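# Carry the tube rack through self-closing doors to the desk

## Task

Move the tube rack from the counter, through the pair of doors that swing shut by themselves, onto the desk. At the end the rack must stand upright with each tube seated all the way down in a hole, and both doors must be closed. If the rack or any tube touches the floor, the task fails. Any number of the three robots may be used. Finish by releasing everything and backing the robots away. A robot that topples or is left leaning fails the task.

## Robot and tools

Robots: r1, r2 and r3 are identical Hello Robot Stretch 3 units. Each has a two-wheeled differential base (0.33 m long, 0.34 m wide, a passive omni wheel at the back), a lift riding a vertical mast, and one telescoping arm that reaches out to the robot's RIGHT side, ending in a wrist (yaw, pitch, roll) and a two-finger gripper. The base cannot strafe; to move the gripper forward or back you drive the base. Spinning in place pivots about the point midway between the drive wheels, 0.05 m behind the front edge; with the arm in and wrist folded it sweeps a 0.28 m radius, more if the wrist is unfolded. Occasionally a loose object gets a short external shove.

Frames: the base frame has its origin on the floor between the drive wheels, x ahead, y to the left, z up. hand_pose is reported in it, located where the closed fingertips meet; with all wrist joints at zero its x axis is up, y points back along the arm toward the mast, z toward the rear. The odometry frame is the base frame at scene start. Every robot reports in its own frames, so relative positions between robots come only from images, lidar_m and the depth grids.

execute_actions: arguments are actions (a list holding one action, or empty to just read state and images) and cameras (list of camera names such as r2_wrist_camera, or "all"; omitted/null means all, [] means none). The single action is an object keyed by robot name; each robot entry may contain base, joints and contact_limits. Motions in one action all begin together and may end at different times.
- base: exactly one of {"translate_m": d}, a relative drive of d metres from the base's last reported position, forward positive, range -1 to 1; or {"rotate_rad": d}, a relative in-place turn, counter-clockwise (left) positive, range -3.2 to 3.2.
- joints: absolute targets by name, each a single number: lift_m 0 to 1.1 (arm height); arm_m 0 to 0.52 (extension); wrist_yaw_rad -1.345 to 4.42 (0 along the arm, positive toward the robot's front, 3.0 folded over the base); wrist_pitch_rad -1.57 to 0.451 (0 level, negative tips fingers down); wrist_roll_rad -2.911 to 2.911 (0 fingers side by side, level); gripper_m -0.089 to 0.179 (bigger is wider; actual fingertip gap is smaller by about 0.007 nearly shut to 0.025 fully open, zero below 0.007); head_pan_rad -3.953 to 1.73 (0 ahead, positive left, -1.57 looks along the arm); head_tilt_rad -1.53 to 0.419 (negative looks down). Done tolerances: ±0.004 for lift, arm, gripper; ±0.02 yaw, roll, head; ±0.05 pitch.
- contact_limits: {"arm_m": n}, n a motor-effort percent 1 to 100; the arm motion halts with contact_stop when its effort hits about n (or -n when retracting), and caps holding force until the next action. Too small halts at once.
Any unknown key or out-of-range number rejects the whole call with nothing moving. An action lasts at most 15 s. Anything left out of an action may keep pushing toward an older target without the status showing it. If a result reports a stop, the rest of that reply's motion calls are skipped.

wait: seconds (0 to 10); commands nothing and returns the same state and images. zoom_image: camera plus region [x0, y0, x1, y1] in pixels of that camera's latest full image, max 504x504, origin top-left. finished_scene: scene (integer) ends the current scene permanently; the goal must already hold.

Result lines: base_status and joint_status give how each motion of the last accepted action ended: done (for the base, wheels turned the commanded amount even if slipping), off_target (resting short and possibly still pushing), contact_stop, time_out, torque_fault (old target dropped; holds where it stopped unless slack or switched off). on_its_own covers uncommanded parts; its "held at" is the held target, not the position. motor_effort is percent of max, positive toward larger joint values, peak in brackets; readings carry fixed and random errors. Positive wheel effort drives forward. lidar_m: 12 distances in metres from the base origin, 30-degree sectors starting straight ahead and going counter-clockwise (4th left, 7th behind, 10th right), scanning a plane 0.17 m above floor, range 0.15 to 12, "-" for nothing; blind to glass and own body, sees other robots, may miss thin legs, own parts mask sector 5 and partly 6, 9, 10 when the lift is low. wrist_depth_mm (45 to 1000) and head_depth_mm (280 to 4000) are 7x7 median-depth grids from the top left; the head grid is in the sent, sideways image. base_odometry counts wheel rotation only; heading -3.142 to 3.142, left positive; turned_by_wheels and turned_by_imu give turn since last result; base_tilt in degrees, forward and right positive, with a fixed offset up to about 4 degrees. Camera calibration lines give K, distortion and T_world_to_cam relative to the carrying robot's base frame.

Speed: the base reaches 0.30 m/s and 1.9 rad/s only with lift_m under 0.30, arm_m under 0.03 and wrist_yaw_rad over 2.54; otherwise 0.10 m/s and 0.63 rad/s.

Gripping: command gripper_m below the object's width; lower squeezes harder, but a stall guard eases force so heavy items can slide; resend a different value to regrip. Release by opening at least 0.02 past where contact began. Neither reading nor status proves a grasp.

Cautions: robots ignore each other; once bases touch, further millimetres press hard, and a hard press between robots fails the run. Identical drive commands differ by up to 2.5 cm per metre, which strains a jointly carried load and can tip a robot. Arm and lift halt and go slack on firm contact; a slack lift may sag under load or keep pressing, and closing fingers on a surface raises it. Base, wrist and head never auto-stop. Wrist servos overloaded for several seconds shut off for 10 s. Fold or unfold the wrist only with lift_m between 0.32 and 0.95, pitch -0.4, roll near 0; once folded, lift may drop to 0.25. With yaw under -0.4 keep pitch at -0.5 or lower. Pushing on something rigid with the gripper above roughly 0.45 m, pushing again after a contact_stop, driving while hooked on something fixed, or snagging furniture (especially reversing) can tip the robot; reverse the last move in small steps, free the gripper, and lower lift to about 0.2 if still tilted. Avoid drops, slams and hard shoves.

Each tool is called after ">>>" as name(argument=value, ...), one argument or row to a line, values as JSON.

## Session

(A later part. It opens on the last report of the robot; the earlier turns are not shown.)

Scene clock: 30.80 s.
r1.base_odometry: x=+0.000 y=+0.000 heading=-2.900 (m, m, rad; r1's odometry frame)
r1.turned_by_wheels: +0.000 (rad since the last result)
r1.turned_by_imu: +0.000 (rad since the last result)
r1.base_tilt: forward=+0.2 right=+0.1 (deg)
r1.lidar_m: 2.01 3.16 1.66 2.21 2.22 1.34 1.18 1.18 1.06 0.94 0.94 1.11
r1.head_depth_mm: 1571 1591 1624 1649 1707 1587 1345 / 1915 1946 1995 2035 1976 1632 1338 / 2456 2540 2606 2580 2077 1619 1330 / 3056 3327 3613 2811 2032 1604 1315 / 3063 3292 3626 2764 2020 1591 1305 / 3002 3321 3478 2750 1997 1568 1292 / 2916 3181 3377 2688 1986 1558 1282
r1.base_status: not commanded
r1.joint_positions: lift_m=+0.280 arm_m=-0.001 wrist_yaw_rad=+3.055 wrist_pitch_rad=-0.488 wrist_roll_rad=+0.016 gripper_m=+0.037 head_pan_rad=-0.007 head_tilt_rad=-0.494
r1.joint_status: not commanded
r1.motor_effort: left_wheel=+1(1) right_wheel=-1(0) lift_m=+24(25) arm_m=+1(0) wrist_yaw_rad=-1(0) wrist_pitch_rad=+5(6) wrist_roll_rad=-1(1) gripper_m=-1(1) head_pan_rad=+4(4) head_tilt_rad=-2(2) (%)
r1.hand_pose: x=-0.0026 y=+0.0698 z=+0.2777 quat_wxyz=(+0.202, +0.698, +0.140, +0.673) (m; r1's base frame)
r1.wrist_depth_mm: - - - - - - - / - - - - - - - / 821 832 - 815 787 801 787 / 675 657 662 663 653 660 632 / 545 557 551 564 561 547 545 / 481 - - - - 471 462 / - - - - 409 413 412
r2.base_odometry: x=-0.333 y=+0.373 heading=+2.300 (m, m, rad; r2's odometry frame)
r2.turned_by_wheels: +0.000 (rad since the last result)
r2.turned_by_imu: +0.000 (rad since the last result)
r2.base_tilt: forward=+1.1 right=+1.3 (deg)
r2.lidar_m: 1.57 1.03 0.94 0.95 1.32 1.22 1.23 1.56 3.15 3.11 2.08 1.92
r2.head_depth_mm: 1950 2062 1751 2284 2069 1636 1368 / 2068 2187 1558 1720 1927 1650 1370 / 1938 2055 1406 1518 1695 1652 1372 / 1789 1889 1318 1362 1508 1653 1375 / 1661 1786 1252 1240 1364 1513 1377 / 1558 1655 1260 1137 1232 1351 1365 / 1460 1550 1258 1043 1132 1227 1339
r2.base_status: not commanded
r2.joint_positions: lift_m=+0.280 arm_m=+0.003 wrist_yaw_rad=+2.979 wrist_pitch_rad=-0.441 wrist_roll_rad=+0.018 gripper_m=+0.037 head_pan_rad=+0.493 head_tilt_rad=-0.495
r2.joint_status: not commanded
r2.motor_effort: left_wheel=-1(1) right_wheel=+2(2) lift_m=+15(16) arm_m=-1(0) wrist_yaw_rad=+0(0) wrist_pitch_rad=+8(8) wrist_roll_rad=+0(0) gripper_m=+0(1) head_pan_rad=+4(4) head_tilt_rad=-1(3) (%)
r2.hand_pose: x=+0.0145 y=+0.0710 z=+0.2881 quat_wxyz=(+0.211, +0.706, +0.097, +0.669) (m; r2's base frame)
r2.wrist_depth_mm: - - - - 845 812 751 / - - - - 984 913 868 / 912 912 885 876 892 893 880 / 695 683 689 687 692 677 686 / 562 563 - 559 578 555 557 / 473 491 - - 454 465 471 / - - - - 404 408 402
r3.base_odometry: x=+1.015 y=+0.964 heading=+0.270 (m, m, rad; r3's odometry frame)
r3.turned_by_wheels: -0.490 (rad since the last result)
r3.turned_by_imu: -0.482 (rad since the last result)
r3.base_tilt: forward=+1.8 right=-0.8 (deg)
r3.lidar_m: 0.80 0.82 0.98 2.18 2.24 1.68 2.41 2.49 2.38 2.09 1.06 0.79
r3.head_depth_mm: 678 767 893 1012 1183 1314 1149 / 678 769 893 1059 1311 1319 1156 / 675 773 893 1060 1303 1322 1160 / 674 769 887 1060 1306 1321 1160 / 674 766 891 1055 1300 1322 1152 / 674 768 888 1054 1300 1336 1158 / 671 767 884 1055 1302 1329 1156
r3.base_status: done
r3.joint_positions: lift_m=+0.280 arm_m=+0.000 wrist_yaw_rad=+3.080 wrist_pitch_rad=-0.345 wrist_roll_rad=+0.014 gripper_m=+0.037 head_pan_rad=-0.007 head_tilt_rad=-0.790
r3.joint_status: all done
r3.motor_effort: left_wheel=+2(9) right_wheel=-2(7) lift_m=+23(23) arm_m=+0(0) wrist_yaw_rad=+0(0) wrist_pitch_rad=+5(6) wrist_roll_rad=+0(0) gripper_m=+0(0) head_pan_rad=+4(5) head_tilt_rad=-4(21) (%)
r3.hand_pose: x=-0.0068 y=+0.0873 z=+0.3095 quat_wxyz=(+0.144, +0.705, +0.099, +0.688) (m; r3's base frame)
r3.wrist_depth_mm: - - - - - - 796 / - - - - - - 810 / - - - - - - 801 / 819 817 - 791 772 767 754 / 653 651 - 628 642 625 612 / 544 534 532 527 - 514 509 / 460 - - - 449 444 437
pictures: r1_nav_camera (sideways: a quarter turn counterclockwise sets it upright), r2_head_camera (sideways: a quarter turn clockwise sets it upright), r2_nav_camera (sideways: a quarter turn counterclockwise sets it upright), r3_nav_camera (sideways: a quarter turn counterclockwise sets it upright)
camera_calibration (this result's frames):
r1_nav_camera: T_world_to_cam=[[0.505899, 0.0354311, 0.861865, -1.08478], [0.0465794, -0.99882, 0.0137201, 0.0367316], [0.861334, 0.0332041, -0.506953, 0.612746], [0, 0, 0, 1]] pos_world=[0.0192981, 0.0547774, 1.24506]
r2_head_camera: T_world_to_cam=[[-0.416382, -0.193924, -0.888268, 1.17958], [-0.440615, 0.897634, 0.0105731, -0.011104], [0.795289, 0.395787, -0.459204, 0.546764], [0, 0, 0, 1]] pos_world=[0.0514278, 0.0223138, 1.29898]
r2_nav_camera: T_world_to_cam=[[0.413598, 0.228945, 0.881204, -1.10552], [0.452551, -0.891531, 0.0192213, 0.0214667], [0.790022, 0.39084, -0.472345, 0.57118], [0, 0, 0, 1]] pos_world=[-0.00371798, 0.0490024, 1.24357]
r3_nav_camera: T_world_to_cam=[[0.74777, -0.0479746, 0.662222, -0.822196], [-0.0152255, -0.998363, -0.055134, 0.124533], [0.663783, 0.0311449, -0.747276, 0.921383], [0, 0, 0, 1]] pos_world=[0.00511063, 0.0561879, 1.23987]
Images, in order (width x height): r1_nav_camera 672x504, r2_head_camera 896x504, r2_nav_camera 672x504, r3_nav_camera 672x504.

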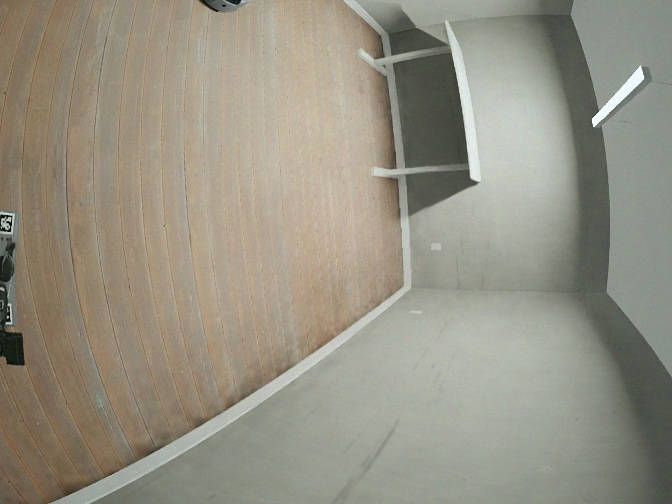

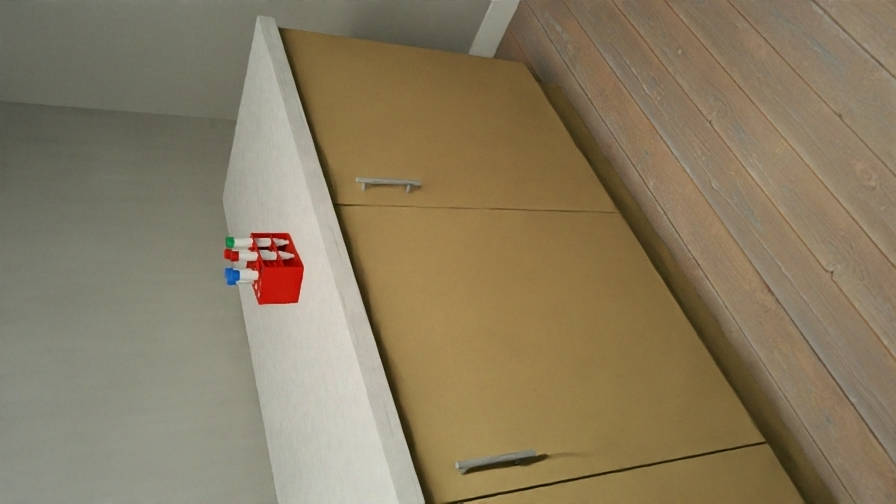

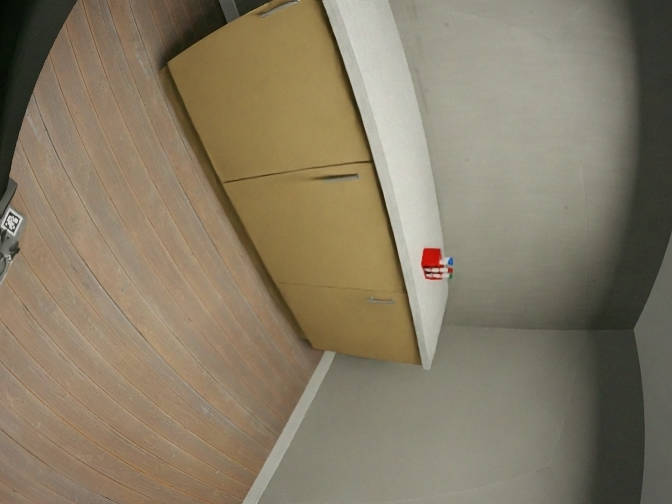

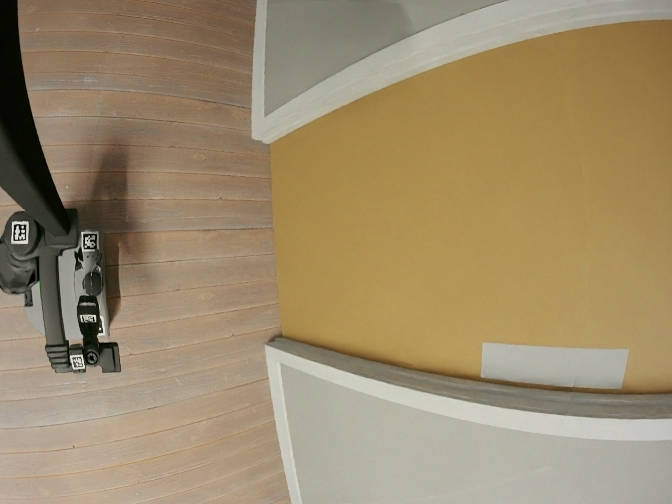

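>>> execute_actions(
  actions=[
    {"r1":{"base":{"rotate_rad":1.05}},"r2":{"base":{"rotate_rad":0.08}},"r3":{"base":{"translate_m":0.72}}},
  ],
  cameras=[],
)

>>> execute_actions(
  actions=[
    {"r1":{"base":{"translate_m":1}},"r2":{"base":{"translate_m":1}},"r3":{"base":{"translate_m":0.45},"joints":{"lift_m":0.32}}},
  ],
  cameras=["r3_nav_camera","r1_nav_camera"],
)

Scene clock: 47.10 s.
r1.base_odometry: x=+0.000 y=+0.000 heading=-1.850 (m, m, rad; r1's odometry frame)
r1.turned_by_wheels: +1.050 (rad since the last result)
r1.turned_by_imu: +1.040 (rad since the last result)
r1.base_tilt: forward=+0.2 right=+0.1 (deg)
r1.lidar_m: 2.59 2.21 2.22 1.34 1.18 1.18 1.07 0.94 0.94 1.11 2.01 3.15
r1.head_depth_mm: 3392 3607 3734 2969 2136 1639 1344 / 3161 3550 3910 2917 2088 1626 1329 / 2891 3128 3473 2850 2075 1618 1324 / 2569 2847 3118 2812 2054 1589 1323 / 2364 2580 2827 2762 2032 1580 1299 / 2191 2392 2566 2636 2024 1568 1286 / 2103 2271 2409 2356 1977 1550 1290
r1.base_status: done
r1.joint_positions: lift_m=+0.280 arm_m=-0.001 wrist_yaw_rad=+3.055 wrist_pitch_rad=-0.488 wrist_roll_rad=+0.016 gripper_m=+0.037 head_pan_rad=-0.007 head_tilt_rad=-0.494
r1.joint_status: not commanded
r1.motor_effort: left_wheel=-2(9) right_wheel=+2(6) lift_m=+25(25) arm_m=+0(0) wrist_yaw_rad=-1(0) wrist_pitch_rad=+6(6) wrist_roll_rad=-1(1) gripper_m=+0(0) head_pan_rad=+4(4) head_tilt_rad=-3(2) (%)
r1.hand_pose: x=-0.0026 y=+0.0698 z=+0.2777 quat_wxyz=(+0.202, +0.698, +0.140, +0.673) (m; r1's base frame)
r1.wrist_depth_mm: 940 - - - - - - / 958 - - - - - - / 798 820 - 807 806 799 790 / 643 654 665 648 656 647 666 / 544 557 547 560 564 546 535 / 482 - - - - 470 465 / - - - - 411 418 412
r2.base_odometry: x=-0.333 y=+0.373 heading=+2.380 (m, m, rad; r2's odometry frame)
r2.turned_by_wheels: +0.080 (rad since the last result)
r2.turned_by_imu: +0.080 (rad since the last result)
r2.base_tilt: forward=+1.1 right=+1.3 (deg)
r2.lidar_m: 1.43 1.00 0.94 0.96 1.28 1.22 1.26 1.67 3.15 2.84 2.00 1.92
r2.head_depth_mm: 2033 2157 1554 1717 1921 1641 1370 / 1930 2047 1436 1542 1750 1637 1369 / 1796 1903 1325 1389 1557 1650 1366 / 1680 1781 1251 1278 1408 1560 1372 / 1564 1690 1257 1173 1282 1433 1373 / 1491 1594 1259 1089 1184 1299 1369 / 1406 1502 1259 1008 1094 1190 1331
r2.base_status: done
r2.joint_positions: lift_m=+0.280 arm_m=+0.003 wrist_yaw_rad=+2.979 wrist_pitch_rad=-0.441 wrist_roll_rad=+0.018 gripper_m=+0.037 head_pan_rad=+0.493 head_tilt_rad=-0.495
r2.joint_status: not commanded
r2.motor_effort: left_wheel=-1(6) right_wheel=+2(8) lift_m=+15(15) arm_m=-1(0) wrist_yaw_rad=+0(0) wrist_pitch_rad=+8(8) wrist_roll_rad=+0(0) gripper_m=-1(1) head_pan_rad=+5(5) head_tilt_rad=-2(2) (%)
r2.hand_pose: x=+0.0145 y=+0.0710 z=+0.2881 quat_wxyz=(+0.211, +0.706, +0.097, +0.669) (m; r2's base frame)
r2.wrist_depth_mm: - - - - 852 800 749 / - - - - 972 904 842 / 908 891 890 879 862 867 852 / 691 682 693 688 676 689 675 / 565 556 - 552 576 564 557 / 469 489 - - 451 466 470 / - - - - 408 406 409
r3.base_odometry: x=+1.709 y=+1.156 heading=+0.270 (m, m, rad; r3's odometry frame)
r3.turned_by_wheels: +0.000 (rad since the last result)
r3.turned_by_imu: +0.005 (rad since the last result)
r3.base_tilt: forward=+1.7 right=-0.7 (deg)
r3.lidar_m: - - 0.15 0.28 2.28 2.40 3.11 3.21 2.65 0.31 0.15 -
r3.head_depth_mm: - - - - - - - / - - - - - - - / - - - - - - - / - - - - - - - / - - - - - - - / - - - - - - - / - - - - - - -
r3.base_status: done
r3.joint_positions: lift_m=+0.280 arm_m=+0.000 wrist_yaw_rad=+3.080 wrist_pitch_rad=-0.345 wrist_roll_rad=+0.014 gripper_m=+0.037 head_pan_rad=-0.007 head_tilt_rad=-0.791
r3.joint_status: not commanded
r3.motor_effort: left_wheel=+1(11) right_wheel=+0(7) lift_m=+23(23) arm_m=+0(1) wrist_yaw_rad=+0(1) wrist_pitch_rad=+5(5) wrist_roll_rad=+0(0) gripper_m=+0(0) head_pan_rad=+4(4) head_tilt_rad=-3(3) (%)
r3.hand_pose: x=-0.0068 y=+0.0873 z=+0.3095 quat_wxyz=(+0.144, +0.705, +0.099, +0.688) (m; r3's base frame)
r3.wrist_depth_mm: - - - 579 262 153 108 / - - - 624 270 156 109 / - - - 690 279 159 111 / 816 801 - 710 288 162 112 / 654 646 - 615 243 165 114 / 542 536 530 525 - 167 116 / 464 - - - 287 160 117
pictures: none
No camera images: the call's "cameras" was empty. Leave "cameras" out to get every camera's image.

Scene clock: 52.17 s.
r1.base_odometry: x=-0.276 y=-0.961 heading=-1.850 (m, m, rad; r1's odometry frame)
r1.turned_by_wheels: +0.000 (rad since the last result)
r1.turned_by_imu: +0.000 (rad since the last result)
r1.base_tilt: forward=+0.2 right=+0.2 (deg)
r1.lidar_m: 1.68 1.45 1.49 1.76 1.86 1.87 1.90 1.66 1.67 1.97 2.48 2.59
r1.head_depth_mm: 2373 2722 3004 2934 2127 1644 1340 / 2115 2361 2695 2847 2087 1636 1323 / 1889 2096 2339 2578 2060 1613 1326 / 1705 1887 2117 2323 2044 1605 1319 / 1574 1729 1883 2079 2009 1578 1302 / 1460 1567 1715 1879 1928 1578 1292 / 1341 1441 1572 1719 1844 1550 1282
r1.base_status: done
r1.joint_positions: lift_m=+0.280 arm_m=-0.001 wrist_yaw_rad=+3.055 wrist_pitch_rad=-0.488 wrist_roll_rad=+0.016 gripper_m=+0.037 head_pan_rad=-0.007 head_tilt_rad=-0.495
r1.joint_status: not commanded
r1.motor_effort: left_wheel=-1(7) right_wheel=+1(6) lift_m=+25(25) arm_m=+0(0) wrist_yaw_rad=+0(0) wrist_pitch_rad=+5(6) wrist_roll_rad=-1(1) gripper_m=-1(0) head_pan_rad=+4(4) head_tilt_rad=-2(2) (%)
r1.hand_pose: x=-0.0026 y=+0.0698 z=+0.2777 quat_wxyz=(+0.202, +0.698, +0.140, +0.673) (m; r1's base frame)
r1.wrist_depth_mm: - - - - - - - / - - - - - - - / 800 808 - 809 788 804 801 / 658 650 660 648 640 637 644 / 559 555 543 563 555 546 537 / 478 - - - - 467 471 / - - - - 414 410 415
r2.base_odometry: x=-1.057 y=+1.063 heading=+2.380 (m, m, rad; r2's odometry frame)
r2.turned_by_wheels: +0.000 (rad since the last result)
r2.turned_by_imu: +0.005 (rad since the last result)
r2.base_tilt: forward=+1.1 right=+1.3 (deg)
r2.lidar_m: 0.75 0.52 0.49 0.50 0.67 2.11 2.16 2.87 3.62 1.50 1.08 1.03
r2.head_depth_mm: 1106 1168 1238 1296 1410 1503 1375 / 1206 1291 1380 828 869 1007 1280 / 1248 1350 1467 829 781 882 1015 / 1169 1256 1333 830 694 791 894 / 1098 1176 1218 830 647 715 800 / 1036 1109 1163 831 621 653 723 / 980 1044 1106 831 622 598 656
r2.base_status: done
r2.joint_positions: lift_m=+0.280 arm_m=+0.003 wrist_yaw_rad=+2.979 wrist_pitch_rad=-0.441 wrist_roll_rad=+0.018 gripper_m=+0.037 head_pan_rad=+0.493 head_tilt_rad=-0.495
r2.joint_status: not commanded
r2.motor_effort: left_wheel=-1(6) right_wheel=+2(8) lift_m=+15(15) arm_m=-1(1) wrist_yaw_rad=+0(1) wrist_pitch_rad=+8(8) wrist_roll_rad=+0(0) gripper_m=-1(1) head_pan_rad=+5(5) head_tilt_rad=-2(1) (%)
r2.hand_pose: x=+0.0145 y=+0.0710 z=+0.2881 quat_wxyz=(+0.211, +0.706, +0.097, +0.669) (m; r2's base frame)
r2.wrist_depth_mm: 693 - 557 503 466 436 401 / 851 - 605 547 503 466 431 / 895 853 751 681 594 514 471 / 699 687 690 685 645 616 570 / 559 560 - 562 572 551 549 / 474 483 - - 459 469 464 / - - - - 408 409 402
r3.base_odometry: x=+2.142 y=+1.276 heading=+0.270 (m, m, rad; r3's odometry frame)
r3.turned_by_wheels: +0.000 (rad since the last result)
r3.turned_by_imu: +0.004 (rad since the last result)
r3.base_tilt: forward=+1.6 right=-0.7 (deg)
r3.lidar_m: - - 0.15 0.19 2.28 1.53 1.51 3.23 2.15 0.24 0.15 -
r3.head_depth_mm: - - - - - - - / - - - - - - - / - - - - - - - / - - - - - - - / - - - - - - - / - - - - - - - / - - - - - - -
r3.base_status: translate_m off_target (by the wheels' count: +0.4499 of +0.4500)
r3.joint_positions: lift_m=+0.320 arm_m=+0.000 wrist_yaw_rad=+3.080 wrist_pitch_rad=-0.346 wrist_roll_rad=+0.014 gripper_m=+0.037 head_pan_rad=+0.011 head_tilt_rad=-0.803
r3.joint_status: all done
r3.on_its_own: left_wheel is at rest, and its effort (+28) is outside its rest range (-18 to +18)
r3.motor_effort: left_wheel=+28(64) right_wheel=+12(33) lift_m=+26(31) arm_m=+0(0) wrist_yaw_rad=+0(7) wrist_pitch_rad=+5(6) wrist_roll_rad=+0(0) gripper_m=+0(0) head_pan_rad=-6(17) head_tilt_rad=+2(4) (%)
r3.hand_pose: x=-0.0069 y=+0.0872 z=+0.3492 quat_wxyz=(+0.144, +0.705, +0.099, +0.688) (m; r3's base frame)
r3.wrist_depth_mm: - - - 562 198 116 82 / - - - 620 205 118 83 / - - - 657 211 120 84 / 890 880 - 732 217 122 85 / 701 703 - 642 184 124 86 / 585 586 577 557 - 126 87 / 506 508 - - 240 120 88
pictures: r1_nav_camera (sideways: a quarter turn counterclockwise sets it upright), r3_nav_camera (sideways: a quarter turn counterclockwise sets it upright)
camera_calibration (this result's frames):
r1_nav_camera: T_world_to_cam=[[0.506261, 0.0355351, 0.861648, -1.0845], [0.0467955, -0.998811, 0.0136971, 0.0367602], [0.86111, 0.0333869, -0.507322, 0.613227], [0, 0, 0, 1]] pos_world=[0.0192623, 0.0547804, 1.24505]
r3_nav_camera: T_world_to_cam=[[0.757065, -0.0344706, 0.652429, -0.809492], [0.00195188, -0.998483, -0.0550191, 0.124277], [0.653336, 0.0429265, -0.75585, 0.932596], [0, 0, 0, 1]] pos_world=[0.00329665, 0.0561522, 1.23988]
Images, in order (width x height): r1_nav_camera 672x504, r3_nav_camera 672x504.

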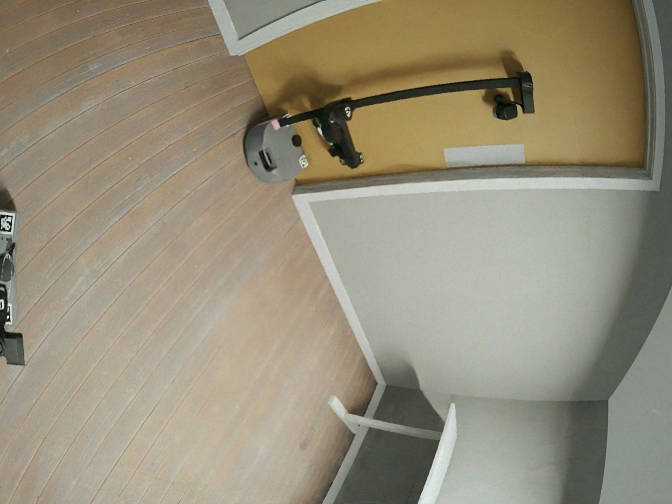

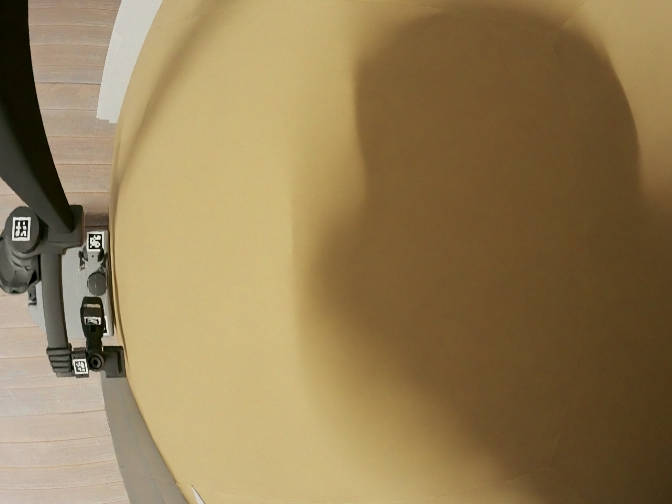

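>>> execute_actions(
  actions=[
    {"r3":{"base":{"translate_m":-0.5},"joints":{"lift_m":0.28}},"r2":{"base":{"rotate_rad":2.73},"joints":{"lift_m":0.9,"head_pan_rad":-1.57,"head_tilt_rad":-0.7}}},
  ],
  cameras=[],
)

>>> execute_actions(
  actions=[
    {"r3":{"base":{"rotate_rad":2.7},"joints":{"head_pan_rad":-3.0}},"r2":{"joints":{"wrist_yaw_rad":0,"gripper_m":0.179}}},
  ],
  cameras=[],
)

>>> execute_actions(
  actions=[
    {"r3":{"base":{"translate_m":-0.22}},"r2":{"joints":{"lift_m":0.95,"wrist_pitch_rad":0}}},
  ],
  cameras=[],
)

>>> execute_actions(
  actions=[
    {"r3":{"base":{"rotate_rad":0.48}}},
  ],
  cameras=["r3_nav_camera","r1_nav_camera","r2_head_camera","r2_wrist_camera"],
)

Scene clock: 71.93 s.
r1.base_odometry: x=-0.276 y=-0.961 heading=-1.850 (m, m, rad; r1's odometry frame)
r1.turned_by_wheels: +0.000 (rad since the last result)
r1.turned_by_imu: +0.002 (rad since the last result)
r1.base_tilt: forward=+0.2 right=+0.1 (deg)
r1.lidar_m: 1.69 0.95 1.49 1.75 1.86 1.86 1.90 1.67 1.67 1.97 2.48 2.59
r1.head_depth_mm: 2384 2700 3017 2969 2109 1635 1342 / 2118 2375 2684 2845 2092 1636 1330 / 1899 2086 2340 2566 2055 1612 1318 / 1731 1886 2091 2355 2050 1606 1318 / 1585 1715 1873 2075 2021 1578 1301 / 1449 1570 1712 1875 1939 1531 1231 / 1341 1440 1565 1733 1840 1288 1176
r1.base_status: not commanded
r1.joint_positions: lift_m=+0.280 arm_m=-0.001 wrist_yaw_rad=+3.055 wrist_pitch_rad=-0.488 wrist_roll_rad=+0.016 gripper_m=+0.037 head_pan_rad=-0.007 head_tilt_rad=-0.495
r1.joint_status: not commanded
r1.motor_effort: left_wheel=-1(2) right_wheel=+1(1) lift_m=+25(25) arm_m=+0(0) wrist_yaw_rad=+0(0) wrist_pitch_rad=+6(6) wrist_roll_rad=+0(1) gripper_m=+0(0) head_pan_rad=+4(4) head_tilt_rad=-2(2) (%)
r1.hand_pose: x=-0.0026 y=+0.0698 z=+0.2777 quat_wxyz=(+0.202, +0.698, +0.140, +0.673) (m; r1's base frame)
r1.wrist_depth_mm: - - - - - - - / - - - - - - - / 816 804 - 819 794 786 821 / 644 653 646 659 659 647 660 / 550 550 542 566 561 546 540 / 484 - - - - 468 462 / - - - - 410 411 412
r2.base_odometry: x=-1.057 y=+1.063 heading=-1.174 (m, m, rad; r2's odometry frame)
r2.turned_by_wheels: +2.730 (rad since the last result)
r2.turned_by_imu: +2.760 (rad since the last result)
r2.base_tilt: forward=+1.1 right=+1.4 (deg)
r2.lidar_m: 2.10 2.25 3.31 3.00 1.34 1.05 1.03 0.66 0.50 0.49 0.52 0.76
r2.head_depth_mm: 947 1010 769 600 657 - - / 953 1013 680 598 655 - - / 956 1017 646 599 675 766 - / 968 1028 709 599 679 773 - / 972 1035 767 598 683 773 - / 976 1040 768 598 689 813 1024 / 984 1046 767 599 694 844 1075
r2.base_status: done
r2.joint_positions: lift_m=+0.900 arm_m=+0.003 wrist_yaw_rad=+2.979 wrist_pitch_rad=-0.441 wrist_roll_rad=+0.018 gripper_m=+0.037 head_pan_rad=-1.563 head_tilt_rad=-0.692
r2.joint_status: all done
r2.motor_effort: left_wheel=+0(6) right_wheel=+2(7) lift_m=+34(35) arm_m=-1(1) wrist_yaw_rad=+0(0) wrist_pitch_rad=+8(8) wrist_roll_rad=+0(0) gripper_m=-1(0) head_pan_rad=-5(59) head_tilt_rad=-4(20) (%)
r2.hand_pose: x=+0.0145 y=+0.0709 z=+0.9070 quat_wxyz=(+0.211, +0.706, +0.097, +0.669) (m; r2's base frame)
r2.wrist_depth_mm: - - - - - - - / - - - - - - - / - - - - - - - / - - - - - - - / - - - - - - - / - - - - - - - / - - - - - - -
r3.base_odometry: x=+1.661 y=+1.143 heading=+0.270 (m, m, rad; r3's odometry frame)
r3.turned_by_wheels: +0.000 (rad since the last result)
r3.turned_by_imu: -0.001 (rad since the last result)
r3.base_tilt: forward=+1.8 right=-0.7 (deg)
r3.lidar_m: 0.55 0.57 0.75 1.65 2.26 1.03 2.65 2.74 2.48 2.08 0.69 0.57
r3.head_depth_mm: 455 519 601 716 886 1049 1151 / 455 519 605 718 890 1166 1164 / 455 519 604 723 892 1174 1156 / 455 520 604 723 896 1164 1164 / 456 519 603 721 893 1169 1154 / 457 519 603 720 891 1174 1155 / 457 521 605 721 893 1173 1163
r3.base_status: done
r3.joint_positions: lift_m=+0.280 arm_m=+0.000 wrist_yaw_rad=+3.080 wrist_pitch_rad=-0.346 wrist_roll_rad=+0.014 gripper_m=+0.037 head_pan_rad=+0.007 head_tilt_rad=-0.801
r3.joint_status: all done
r3.motor_effort: left_wheel=+0(20) right_wheel=+0(9) lift_m=+22(22) arm_m=+0(0) wrist_yaw_rad=+0(1) wrist_pitch_rad=+6(5) wrist_roll_rad=+0(0) gripper_m=+0(0) head_pan_rad=-4(7) head_tilt_rad=+0(1) (%)
r3.hand_pose: x=-0.0069 y=+0.0872 z=+0.3093 quat_wxyz=(+0.144, +0.705, +0.099, +0.688) (m; r3's base frame)
r3.wrist_depth_mm: - - - - - 758 599 / - - - - - 771 621 / - - - - - 751 636 / 813 821 - 787 765 764 650 / 652 644 - 631 644 612 602 / 541 534 537 527 - 517 510 / 462 - - - 451 442 437
pictures: none
No camera images: the call's "cameras" was empty. Leave "cameras" out to get every camera's image.

Scene clock: 74.80 s.
r1.base_odometry: x=-0.276 y=-0.961 heading=-1.850 (m, m, rad; r1's odometry frame)
r1.turned_by_wheels: +0.000 (rad since the last result)
r1.turned_by_imu: +0.001 (rad since the last result)
r1.base_tilt: forward=+0.2 right=+0.1 (deg)
r1.lidar_m: 1.69 1.03 1.49 1.75 1.86 1.86 1.90 1.67 1.67 1.97 2.48 2.59
r1.head_depth_mm: 2370 2706 3057 2984 2109 1650 1340 / 2102 2371 2691 2788 2098 1630 1331 / 1905 2100 2344 2576 2065 1623 1326 / 1725 1892 2098 2331 2075 1600 1314 / 1566 1718 1874 2073 2030 1593 1308 / 1459 1561 1707 1870 1944 1528 1297 / 1320 1418 1546 1681 1308 1330 1283
r1.base_status: not commanded
r1.joint_positions: lift_m=+0.280 arm_m=-0.001 wrist_yaw_rad=+3.055 wrist_pitch_rad=-0.488 wrist_roll_rad=+0.016 gripper_m=+0.037 head_pan_rad=-0.007 head_tilt_rad=-0.495
r1.joint_status: not commanded
r1.motor_effort: left_wheel=-2(2) right_wheel=+2(1) lift_m=+25(25) arm_m=+0(0) wrist_yaw_rad=+1(1) wrist_pitch_rad=+6(6) wrist_roll_rad=-1(1) gripper_m=-1(1) head_pan_rad=+4(4) head_tilt_rad=-3(2) (%)
r1.hand_pose: x=-0.0026 y=+0.0698 z=+0.2777 quat_wxyz=(+0.202, +0.698, +0.140, +0.673) (m; r1's base frame)
r1.wrist_depth_mm: - - - - - - - / - - - - - - - / 812 824 - 818 815 815 789 / 651 657 648 647 650 656 651 / 551 547 550 563 569 543 540 / 480 - - - - 470 470 / - - - - 411 409 408
r2.base_odometry: x=-1.057 y=+1.063 heading=-1.174 (m, m, rad; r2's odometry frame)
r2.turned_by_wheels: +0.000 (rad since the last result)
r2.turned_by_imu: +0.000 (rad since the last result)
r2.base_tilt: forward=+1.1 right=+1.3 (deg)
r2.lidar_m: 2.11 2.26 3.31 2.99 1.34 1.05 1.03 0.66 0.50 0.49 0.52 0.76
r2.head_depth_mm: 950 1014 768 600 650 - - / 956 1013 679 600 652 - - / 956 1019 645 599 642 - - / 963 1024 710 599 650 - 1101 / 972 1034 767 599 669 830 1043 / 980 1040 768 600 674 834 1057 / 987 1049 766 600 694 843 1072
r2.base_status: not commanded
r2.joint_positions: lift_m=+0.900 arm_m=+0.003 wrist_yaw_rad=+0.002 wrist_pitch_rad=-0.441 wrist_roll_rad=+0.018 gripper_m=+0.179 head_pan_rad=-1.563 head_tilt_rad=-0.692
r2.joint_status: all done
r2.motor_effort: left_wheel=-1(1) right_wheel=+2(2) lift_m=+33(33) arm_m=-1(1) wrist_yaw_rad=-2(2) wrist_pitch_rad=+8(8) wrist_roll_rad=+0(0) gripper_m=-1(96) head_pan_rad=-5(5) head_tilt_rad=-3(3) (%)
r2.hand_pose: x=-0.0210 y=-0.3690 z=+0.9070 quat_wxyz=(+0.684, +0.154, -0.696, -0.156) (m; r2's base frame)
r2.wrist_depth_mm: 652 638 630 380 338 616 602 / 371 368 362 353 349 360 356 / 279 274 268 259 253 254 251 / 341 325 316 308 295 261 250 / 393 363 359 347 332 321 307 / 455 451 419 403 378 372 339 / 576 543 508 484 456 436 422
r3.base_odometry: x=+1.661 y=+1.143 heading=+2.970 (m, m, rad; r3's odometry frame)
r3.turned_by_wheels: +2.700 (rad since the last result)
r3.turned_by_imu: +2.652 (rad since the last result)
r3.base_tilt: forward=+1.7 right=-0.9 (deg)
r3.lidar_m: 1.03 2.66 2.79 2.48 1.58 0.65 0.57 0.56 0.58 0.75 2.20 2.31
r3.head_depth_mm: 492 540 613 743 983 1264 1147 / 518 592 675 778 922 1225 1176 / 504 577 676 810 1008 1243 1172 / 491 559 648 774 953 1249 1153 / 476 540 625 737 903 1167 1156 / 463 522 600 704 859 1091 1160 / 450 507 580 674 812 1022 1160
r3.base_status: done
r3.joint_positions: lift_m=+0.280 arm_m=+0.000 wrist_yaw_rad=+3.080 wrist_pitch_rad=-0.346 wrist_roll_rad=+0.014 gripper_m=+0.037 head_pan_rad=-2.993 head_tilt_rad=-0.801
r3.joint_status: all done
r3.motor_effort: left_wheel=-1(9) right_wheel=+3(15) lift_m=+23(22) arm_m=-1(0) wrist_yaw_rad=-1(0) wrist_pitch_rad=+5(6) wrist_roll_rad=+0(0) gripper_m=+0(0) head_pan_rad=-4(57) head_tilt_rad=+1(1) (%)
r3.hand_pose: x=-0.0069 y=+0.0872 z=+0.3093 quat_wxyz=(+0.144, +0.705, +0.099, +0.688) (m; r3's base frame)
r3.wrist_depth_mm: - - - - - - - / - - - - - - - / - - - - - - - / 819 792 - 794 771 761 754 / 656 642 - 622 633 615 604 / 543 534 532 533 - 518 514 / 465 - - - 447 448 442
pictures: none
No camera images: the call's "cameras" was empty. Leave "cameras" out to get every camera's image.

Scene clock: 77.07 s.
r1.base_odometry: x=-0.276 y=-0.961 heading=-1.850 (m, m, rad; r1's odometry frame)
r1.turned_by_wheels: +0.000 (rad since the last result)
r1.turned_by_imu: +0.001 (rad since the last result)
r1.base_tilt: forward=+0.1 right=+0.1 (deg)
r1.lidar_m: 1.69 1.25 1.49 1.76 1.86 1.87 1.90 1.67 1.67 1.97 2.48 2.59
r1.head_depth_mm: 2402 2723 3022 2961 2120 1643 1340 / 2102 2352 2666 2804 2093 1632 1341 / 1890 2085 2339 2586 2067 1617 1321 / 1725 1878 2098 2338 2032 1599 1314 / 1574 1710 1881 2075 2037 1584 1301 / 1455 1570 1722 1873 1942 1561 1300 / 1334 1410 1535 1519 1602 1508 1286
r1.base_status: not commanded
r1.joint_positions: lift_m=+0.280 arm_m=-0.001 wrist_yaw_rad=+3.055 wrist_pitch_rad=-0.488 wrist_roll_rad=+0.016 gripper_m=+0.037 head_pan_rad=-0.007 head_tilt_rad=-0.495
r1.joint_status: not commanded
r1.motor_effort: left_wheel=-1(1) right_wheel=+1(1) lift_m=+25(25) arm_m=+0(0) wrist_yaw_rad=-1(0) wrist_pitch_rad=+6(6) wrist_roll_rad=-1(0) gripper_m=+0(1) head_pan_rad=+4(4) head_tilt_rad=-2(2) (%)
r1.hand_pose: x=-0.0026 y=+0.0698 z=+0.2777 quat_wxyz=(+0.202, +0.698, +0.140, +0.673) (m; r1's base frame)
r1.wrist_depth_mm: - - - - - - - / - - - - - - - / 822 809 - 816 793 802 797 / 668 650 657 651 646 635 645 / 547 550 551 567 561 544 538 / 481 - - - - 472 468 / - - - - 416 408 413
r2.base_odometry: x=-1.057 y=+1.063 heading=-1.174 (m, m, rad; r2's odometry frame)
r2.turned_by_wheels: +0.000 (rad since the last result)
r2.turned_by_imu: +0.000 (rad since the last result)
r2.base_tilt: forward=+1.2 right=+1.4 (deg)
r2.lidar_m: 2.11 2.25 3.30 3.00 1.34 1.05 1.03 0.66 0.50 0.49 0.52 0.76
r2.head_depth_mm: 948 1014 786 601 - - - / 951 1011 680 599 639 - - / 958 1018 646 - - - - / 967 1020 710 639 - 837 1100 / 973 1031 766 599 699 828 1051 / 977 1038 765 597 688 836 1057 / 985 1044 767 601 694 842 1073
r2.base_status: not commanded
r2.joint_positions: lift_m=+0.950 arm_m=+0.003 wrist_yaw_rad=+0.002 wrist_pitch_rad=-0.021 wrist_roll_rad=+0.018 gripper_m=+0.179 head_pan_rad=-1.563 head_tilt_rad=-0.692
r2.joint_status: all done
r2.motor_effort: left_wheel=-1(0) right_wheel=+2(2) lift_m=+33(33) arm_m=-1(1) wrist_yaw_rad=-2(2) wrist_pitch_rad=+12(11) wrist_roll_rad=+0(0) gripper_m=+0(0) head_pan_rad=-4(4) head_tilt_rad=-3(3) (%)
r2.hand_pose: x=-0.0209 y=-0.4033 z=+1.0586 quat_wxyz=(+0.701, +0.009, -0.713, -0.007) (m; r2's base frame)
r2.wrist_depth_mm: 887 872 845 816 795 772 726 / 916 899 854 846 806 781 761 / 970 944 894 855 841 815 794 / 990 934 930 885 826 839 791 / 559 608 557 441 395 562 561 / 414 367 391 391 392 390 417 / 296 297 298 300 302 297 293
r3.base_odometry: x=+1.877 y=+1.105 heading=+2.970 (m, m, rad; r3's odometry frame)
r3.turned_by_wheels: +0.000 (rad since the last result)
r3.turned_by_imu: -0.001 (rad since the last result)
r3.base_tilt: forward=+1.6 right=-0.7 (deg)
r3.lidar_m: 1.24 2.85 2.98 2.51 0.93 0.36 0.36 0.36 0.38 0.53 1.32 2.42
r3.head_depth_mm: 319 352 386 434 515 764 1107 / 324 372 428 498 578 708 1005 / 314 360 420 506 633 817 1073 / 304 347 403 479 594 783 1098 / 298 337 389 461 563 725 1029 / 292 327 375 441 536 679 937 / 288 316 362 421 508 639 857
r3.base_status: done
r3.joint_positions: lift_m=+0.280 arm_m=+0.000 wrist_yaw_rad=+3.080 wrist_pitch_rad=-0.346 wrist_roll_rad=+0.014 gripper_m=+0.037 head_pan_rad=-2.993 head_tilt_rad=-0.801
r3.joint_status: not commanded
r3.motor_effort: left_wheel=-1(11) right_wheel=+1(7) lift_m=+23(23) arm_m=-1(0) wrist_yaw_rad=-1(1) wrist_pitch_rad=+5(6) wrist_roll_rad=+0(0) gripper_m=+0(0) head_pan_rad=-4(4) head_tilt_rad=+1(1) (%)
r3.hand_pose: x=-0.0069 y=+0.0872 z=+0.3093 quat_wxyz=(+0.144, +0.705, +0.099, +0.688) (m; r3's base frame)
r3.wrist_depth_mm: - - - - - - - / - - - - - - - / - - - - - - 978 / 778 809 - 783 782 762 753 / 638 646 - 635 651 617 602 / 541 535 532 525 - 512 510 / 465 - - - 449 445 439
pictures: none
No camera images: the call's "cameras" was empty. Leave "cameras" out to get every camera's image.

Scene clock: 78.57 s.
r1.base_odometry: x=-0.276 y=-0.961 heading=-1.850 (m, m, rad; r1's odometry frame)
r1.turned_by_wheels: +0.000 (rad since the last result)
r1.turned_by_imu: +0.000 (rad since the last result)
r1.base_tilt: forward=+0.1 right=+0.1 (deg)
r1.lidar_m: 1.68 1.25 1.49 1.76 1.86 1.86 1.90 1.67 1.67 1.97 2.49 2.59
r1.head_depth_mm: 2375 2714 3014 3000 2108 1644 1338 / 2109 2370 2683 2823 2103 1634 1333 / 1893 2091 2349 2586 2075 1615 1329 / 1724 1876 2073 2350 2032 1606 1316 / 1578 1729 1896 2074 2019 1601 1302 / 1461 1577 1722 1874 1934 1568 1299 / 1343 1442 1566 1498 1630 1518 1279
r1.base_status: not commanded
r1.joint_positions: lift_m=+0.280 arm_m=-0.001 wrist_yaw_rad=+3.055 wrist_pitch_rad=-0.488 wrist_roll_rad=+0.016 gripper_m=+0.037 head_pan_rad=-0.007 head_tilt_rad=-0.495
r1.joint_status: not commanded
r1.motor_effort: left_wheel=-1(2) right_wheel=+1(1) lift_m=+25(25) arm_m=-1(0) wrist_yaw_rad=+0(1) wrist_pitch_rad=+5(6) wrist_roll_rad=-1(0) gripper_m=+0(0) head_pan_rad=+4(4) head_tilt_rad=-2(2) (%)
r1.hand_pose: x=-0.0026 y=+0.0698 z=+0.2777 quat_wxyz=(+0.202, +0.698, +0.140, +0.673) (m; r1's base frame)
r1.wrist_depth_mm: - - - - - - - / - - - - - - - / 811 800 - 804 780 798 823 / 653 641 656 657 648 648 663 / 551 551 550 557 560 542 542 / 474 - - - - 470 473 / - - - - 410 417 409
r2.base_odometry: x=-1.057 y=+1.063 heading=-1.174 (m, m, rad; r2's odometry frame)
r2.turned_by_wheels: +0.000 (rad since the last result)
r2.turned_by_imu: +0.000 (rad since the last result)
r2.base_tilt: forward=+1.1 right=+1.3 (deg)
r2.lidar_m: 2.11 2.25 3.29 2.99 1.34 1.05 1.03 0.65 0.51 0.49 0.52 0.76
r2.head_depth_mm: 948 1013 786 600 - - - / 953 1013 681 600 638 - - / 957 1017 647 - - - - / 970 1024 712 640 - 835 1094 / 970 1031 766 600 698 826 1046 / 979 1040 768 597 691 835 1058 / 983 1046 767 600 694 840 1069
r2.base_status: not commanded
r2.joint_positions: lift_m=+0.950 arm_m=+0.003 wrist_yaw_rad=+0.002 wrist_pitch_rad=-0.021 wrist_roll_rad=+0.018 gripper_m=+0.179 head_pan_rad=-1.563 head_tilt_rad=-0.692
r2.joint_status: not commanded
r2.motor_effort: left_wheel=-1(2) right_wheel=+2(2) lift_m=+33(33) arm_m=-1(1) wrist_yaw_rad=-2(2) wrist_pitch_rad=+11(12) wrist_roll_rad=+0(0) gripper_m=-1(0) head_pan_rad=-4(5) head_tilt_rad=-3(4) (%)
r2.hand_pose: x=-0.0209 y=-0.4033 z=+1.0586 quat_wxyz=(+0.701, +0.009, -0.713, -0.007) (m; r2's base frame)
r2.wrist_depth_mm: 896 858 844 810 778 764 743 / 927 886 865 824 799 786 769 / 965 933 903 868 831 803 790 / 999 949 897 908 852 824 812 / 555 617 560 439 393 555 560 / 410 367 388 391 389 393 414 / 297 300 301 299 298 299 294
r3.base_odometry: x=+1.877 y=+1.105 heading=-2.833 (m, m, rad; r3's odometry frame)
r3.turned_by_wheels: +0.480 (rad since the last result)
r3.turned_by_imu: +0.472 (rad since the last result)
r3.base_tilt: forward=+1.8 right=-0.8 (deg)
r3.lidar_m: 2.85 2.96 2.52 1.10 0.38 0.35 0.36 0.37 0.51 1.10 2.38 1.25
r3.head_depth_mm: 289 317 366 431 525 670 839 / 291 324 373 442 542 699 938 / 294 330 383 456 560 730 974 / 296 337 392 466 579 764 1101 / 300 344 401 481 599 793 1112 / 306 352 411 494 622 841 1125 / 312 358 421 510 646 888 1140
r3.base_status: done
r3.joint_positions: lift_m=+0.280 arm_m=+0.000 wrist_yaw_rad=+3.080 wrist_pitch_rad=-0.346 wrist_roll_rad=+0.014 gripper_m=+0.037 head_pan_rad=-2.993 head_tilt_rad=-0.801
r3.joint_status: not commanded
r3.motor_effort: left_wheel=-1(9) right_wheel=+2(10) lift_m=+23(23) arm_m=+0(0) wrist_yaw_rad=+0(0) wrist_pitch_rad=+5(6) wrist_roll_rad=+0(0) gripper_m=+0(0) head_pan_rad=-4(4) head_tilt_rad=+1(1) (%)
r3.hand_pose: x=-0.0069 y=+0.0872 z=+0.3093 quat_wxyz=(+0.144, +0.705, +0.099, +0.688) (m; r3's base frame)
r3.wrist_depth_mm: 362 478 - - - - - / 357 494 - - - - - / 345 494 - - - - 978 / 331 522 - 792 766 767 759 / 339 510 - 627 639 616 606 / 364 484 529 524 - 515 510 / 397 - - - 444 441 439
pictures: r1_nav_camera (sideways: a quarter turn counterclockwise sets it upright), r2_head_camera (sideways: a quarter turn clockwise sets it upright), r2_wrist_camera, r3_nav_camera (sideways: a quarter turn counterclockwise sets it upright)
camera_calibration (this result's frames):
r1_nav_camera: T_world_to_cam=[[0.506261, 0.0355351, 0.861648, -1.0845], [0.0467956, -0.998811, 0.0136971, 0.0367602], [0.86111, 0.0333871, -0.507322, 0.613227], [0, 0, 0, 1]] pos_world=[0.0192623, 0.0547804, 1.24505]
r2_head_camera: T_world_to_cam=[[0.0212352, 0.623505, -0.781531, 1.03774], [0.999545, -0.0299768, 0.00324342, -0.0103448], [-0.0214055, -0.781244, -0.623859, 0.765969], [0, 0, 0, 1]] pos_world=[0.00469949, -0.0489359, 1.28891]
r2_wrist_camera: T_world_to_cam=[[-0.999424, -0.0311069, -0.0135465, -0.0146256], [0.00668348, 0.210943, -0.977476, 1.14623], [0.0332638, -0.977003, -0.210614, -0.00931902], [0, 0, 0, 1]] pos_world=[-0.021968, -0.251349, 1.11825]
r3_nav_camera: T_world_to_cam=[[-0.753005, -0.069066, 0.65438, -0.802823], [-0.138529, 0.988828, -0.0550426, 0.125165], [-0.643268, -0.132098, -0.75416, 0.938307], [0, 0, 0, 1]] pos_world=[0.0163926, -0.0552659, 1.23987]
Images, in order (width x height): r1_nav_camera 672x504, r2_head_camera 896x504, r2_wrist_camera 644x364, r3_nav_camera 672x504.

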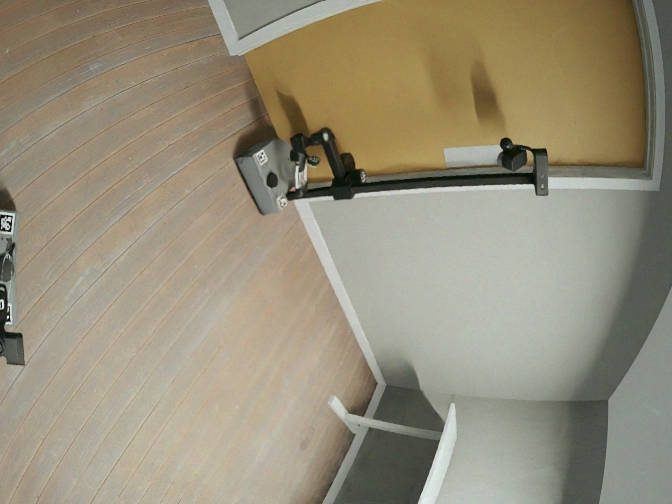

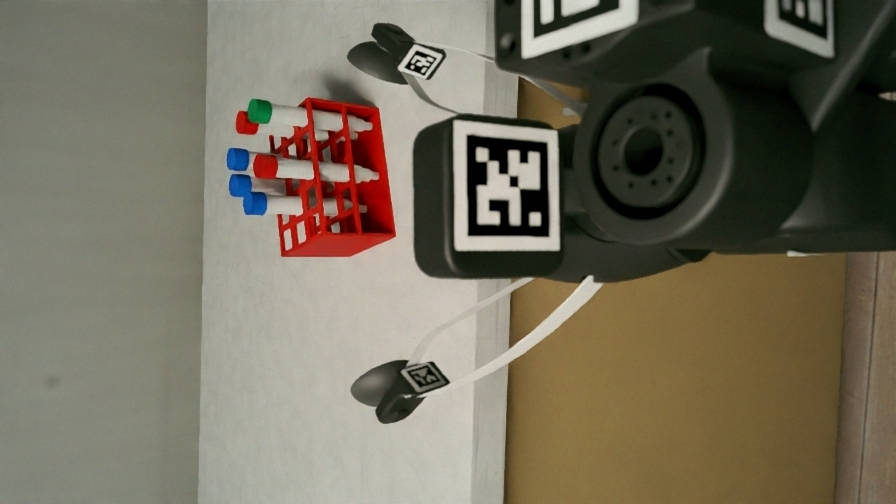

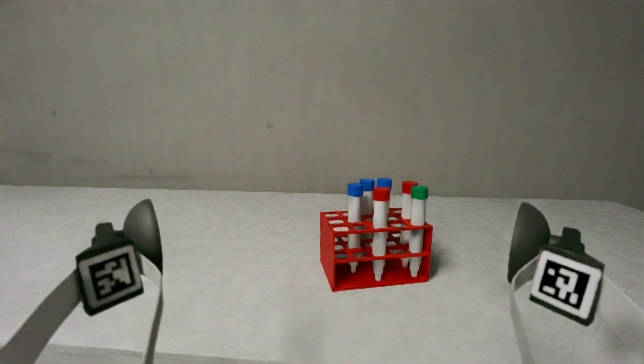

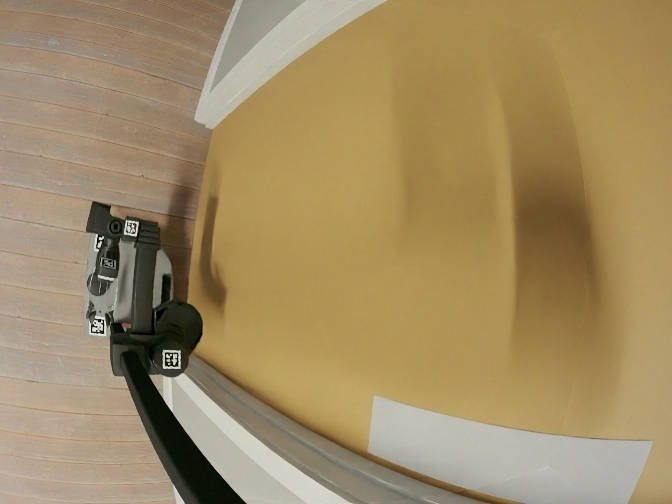

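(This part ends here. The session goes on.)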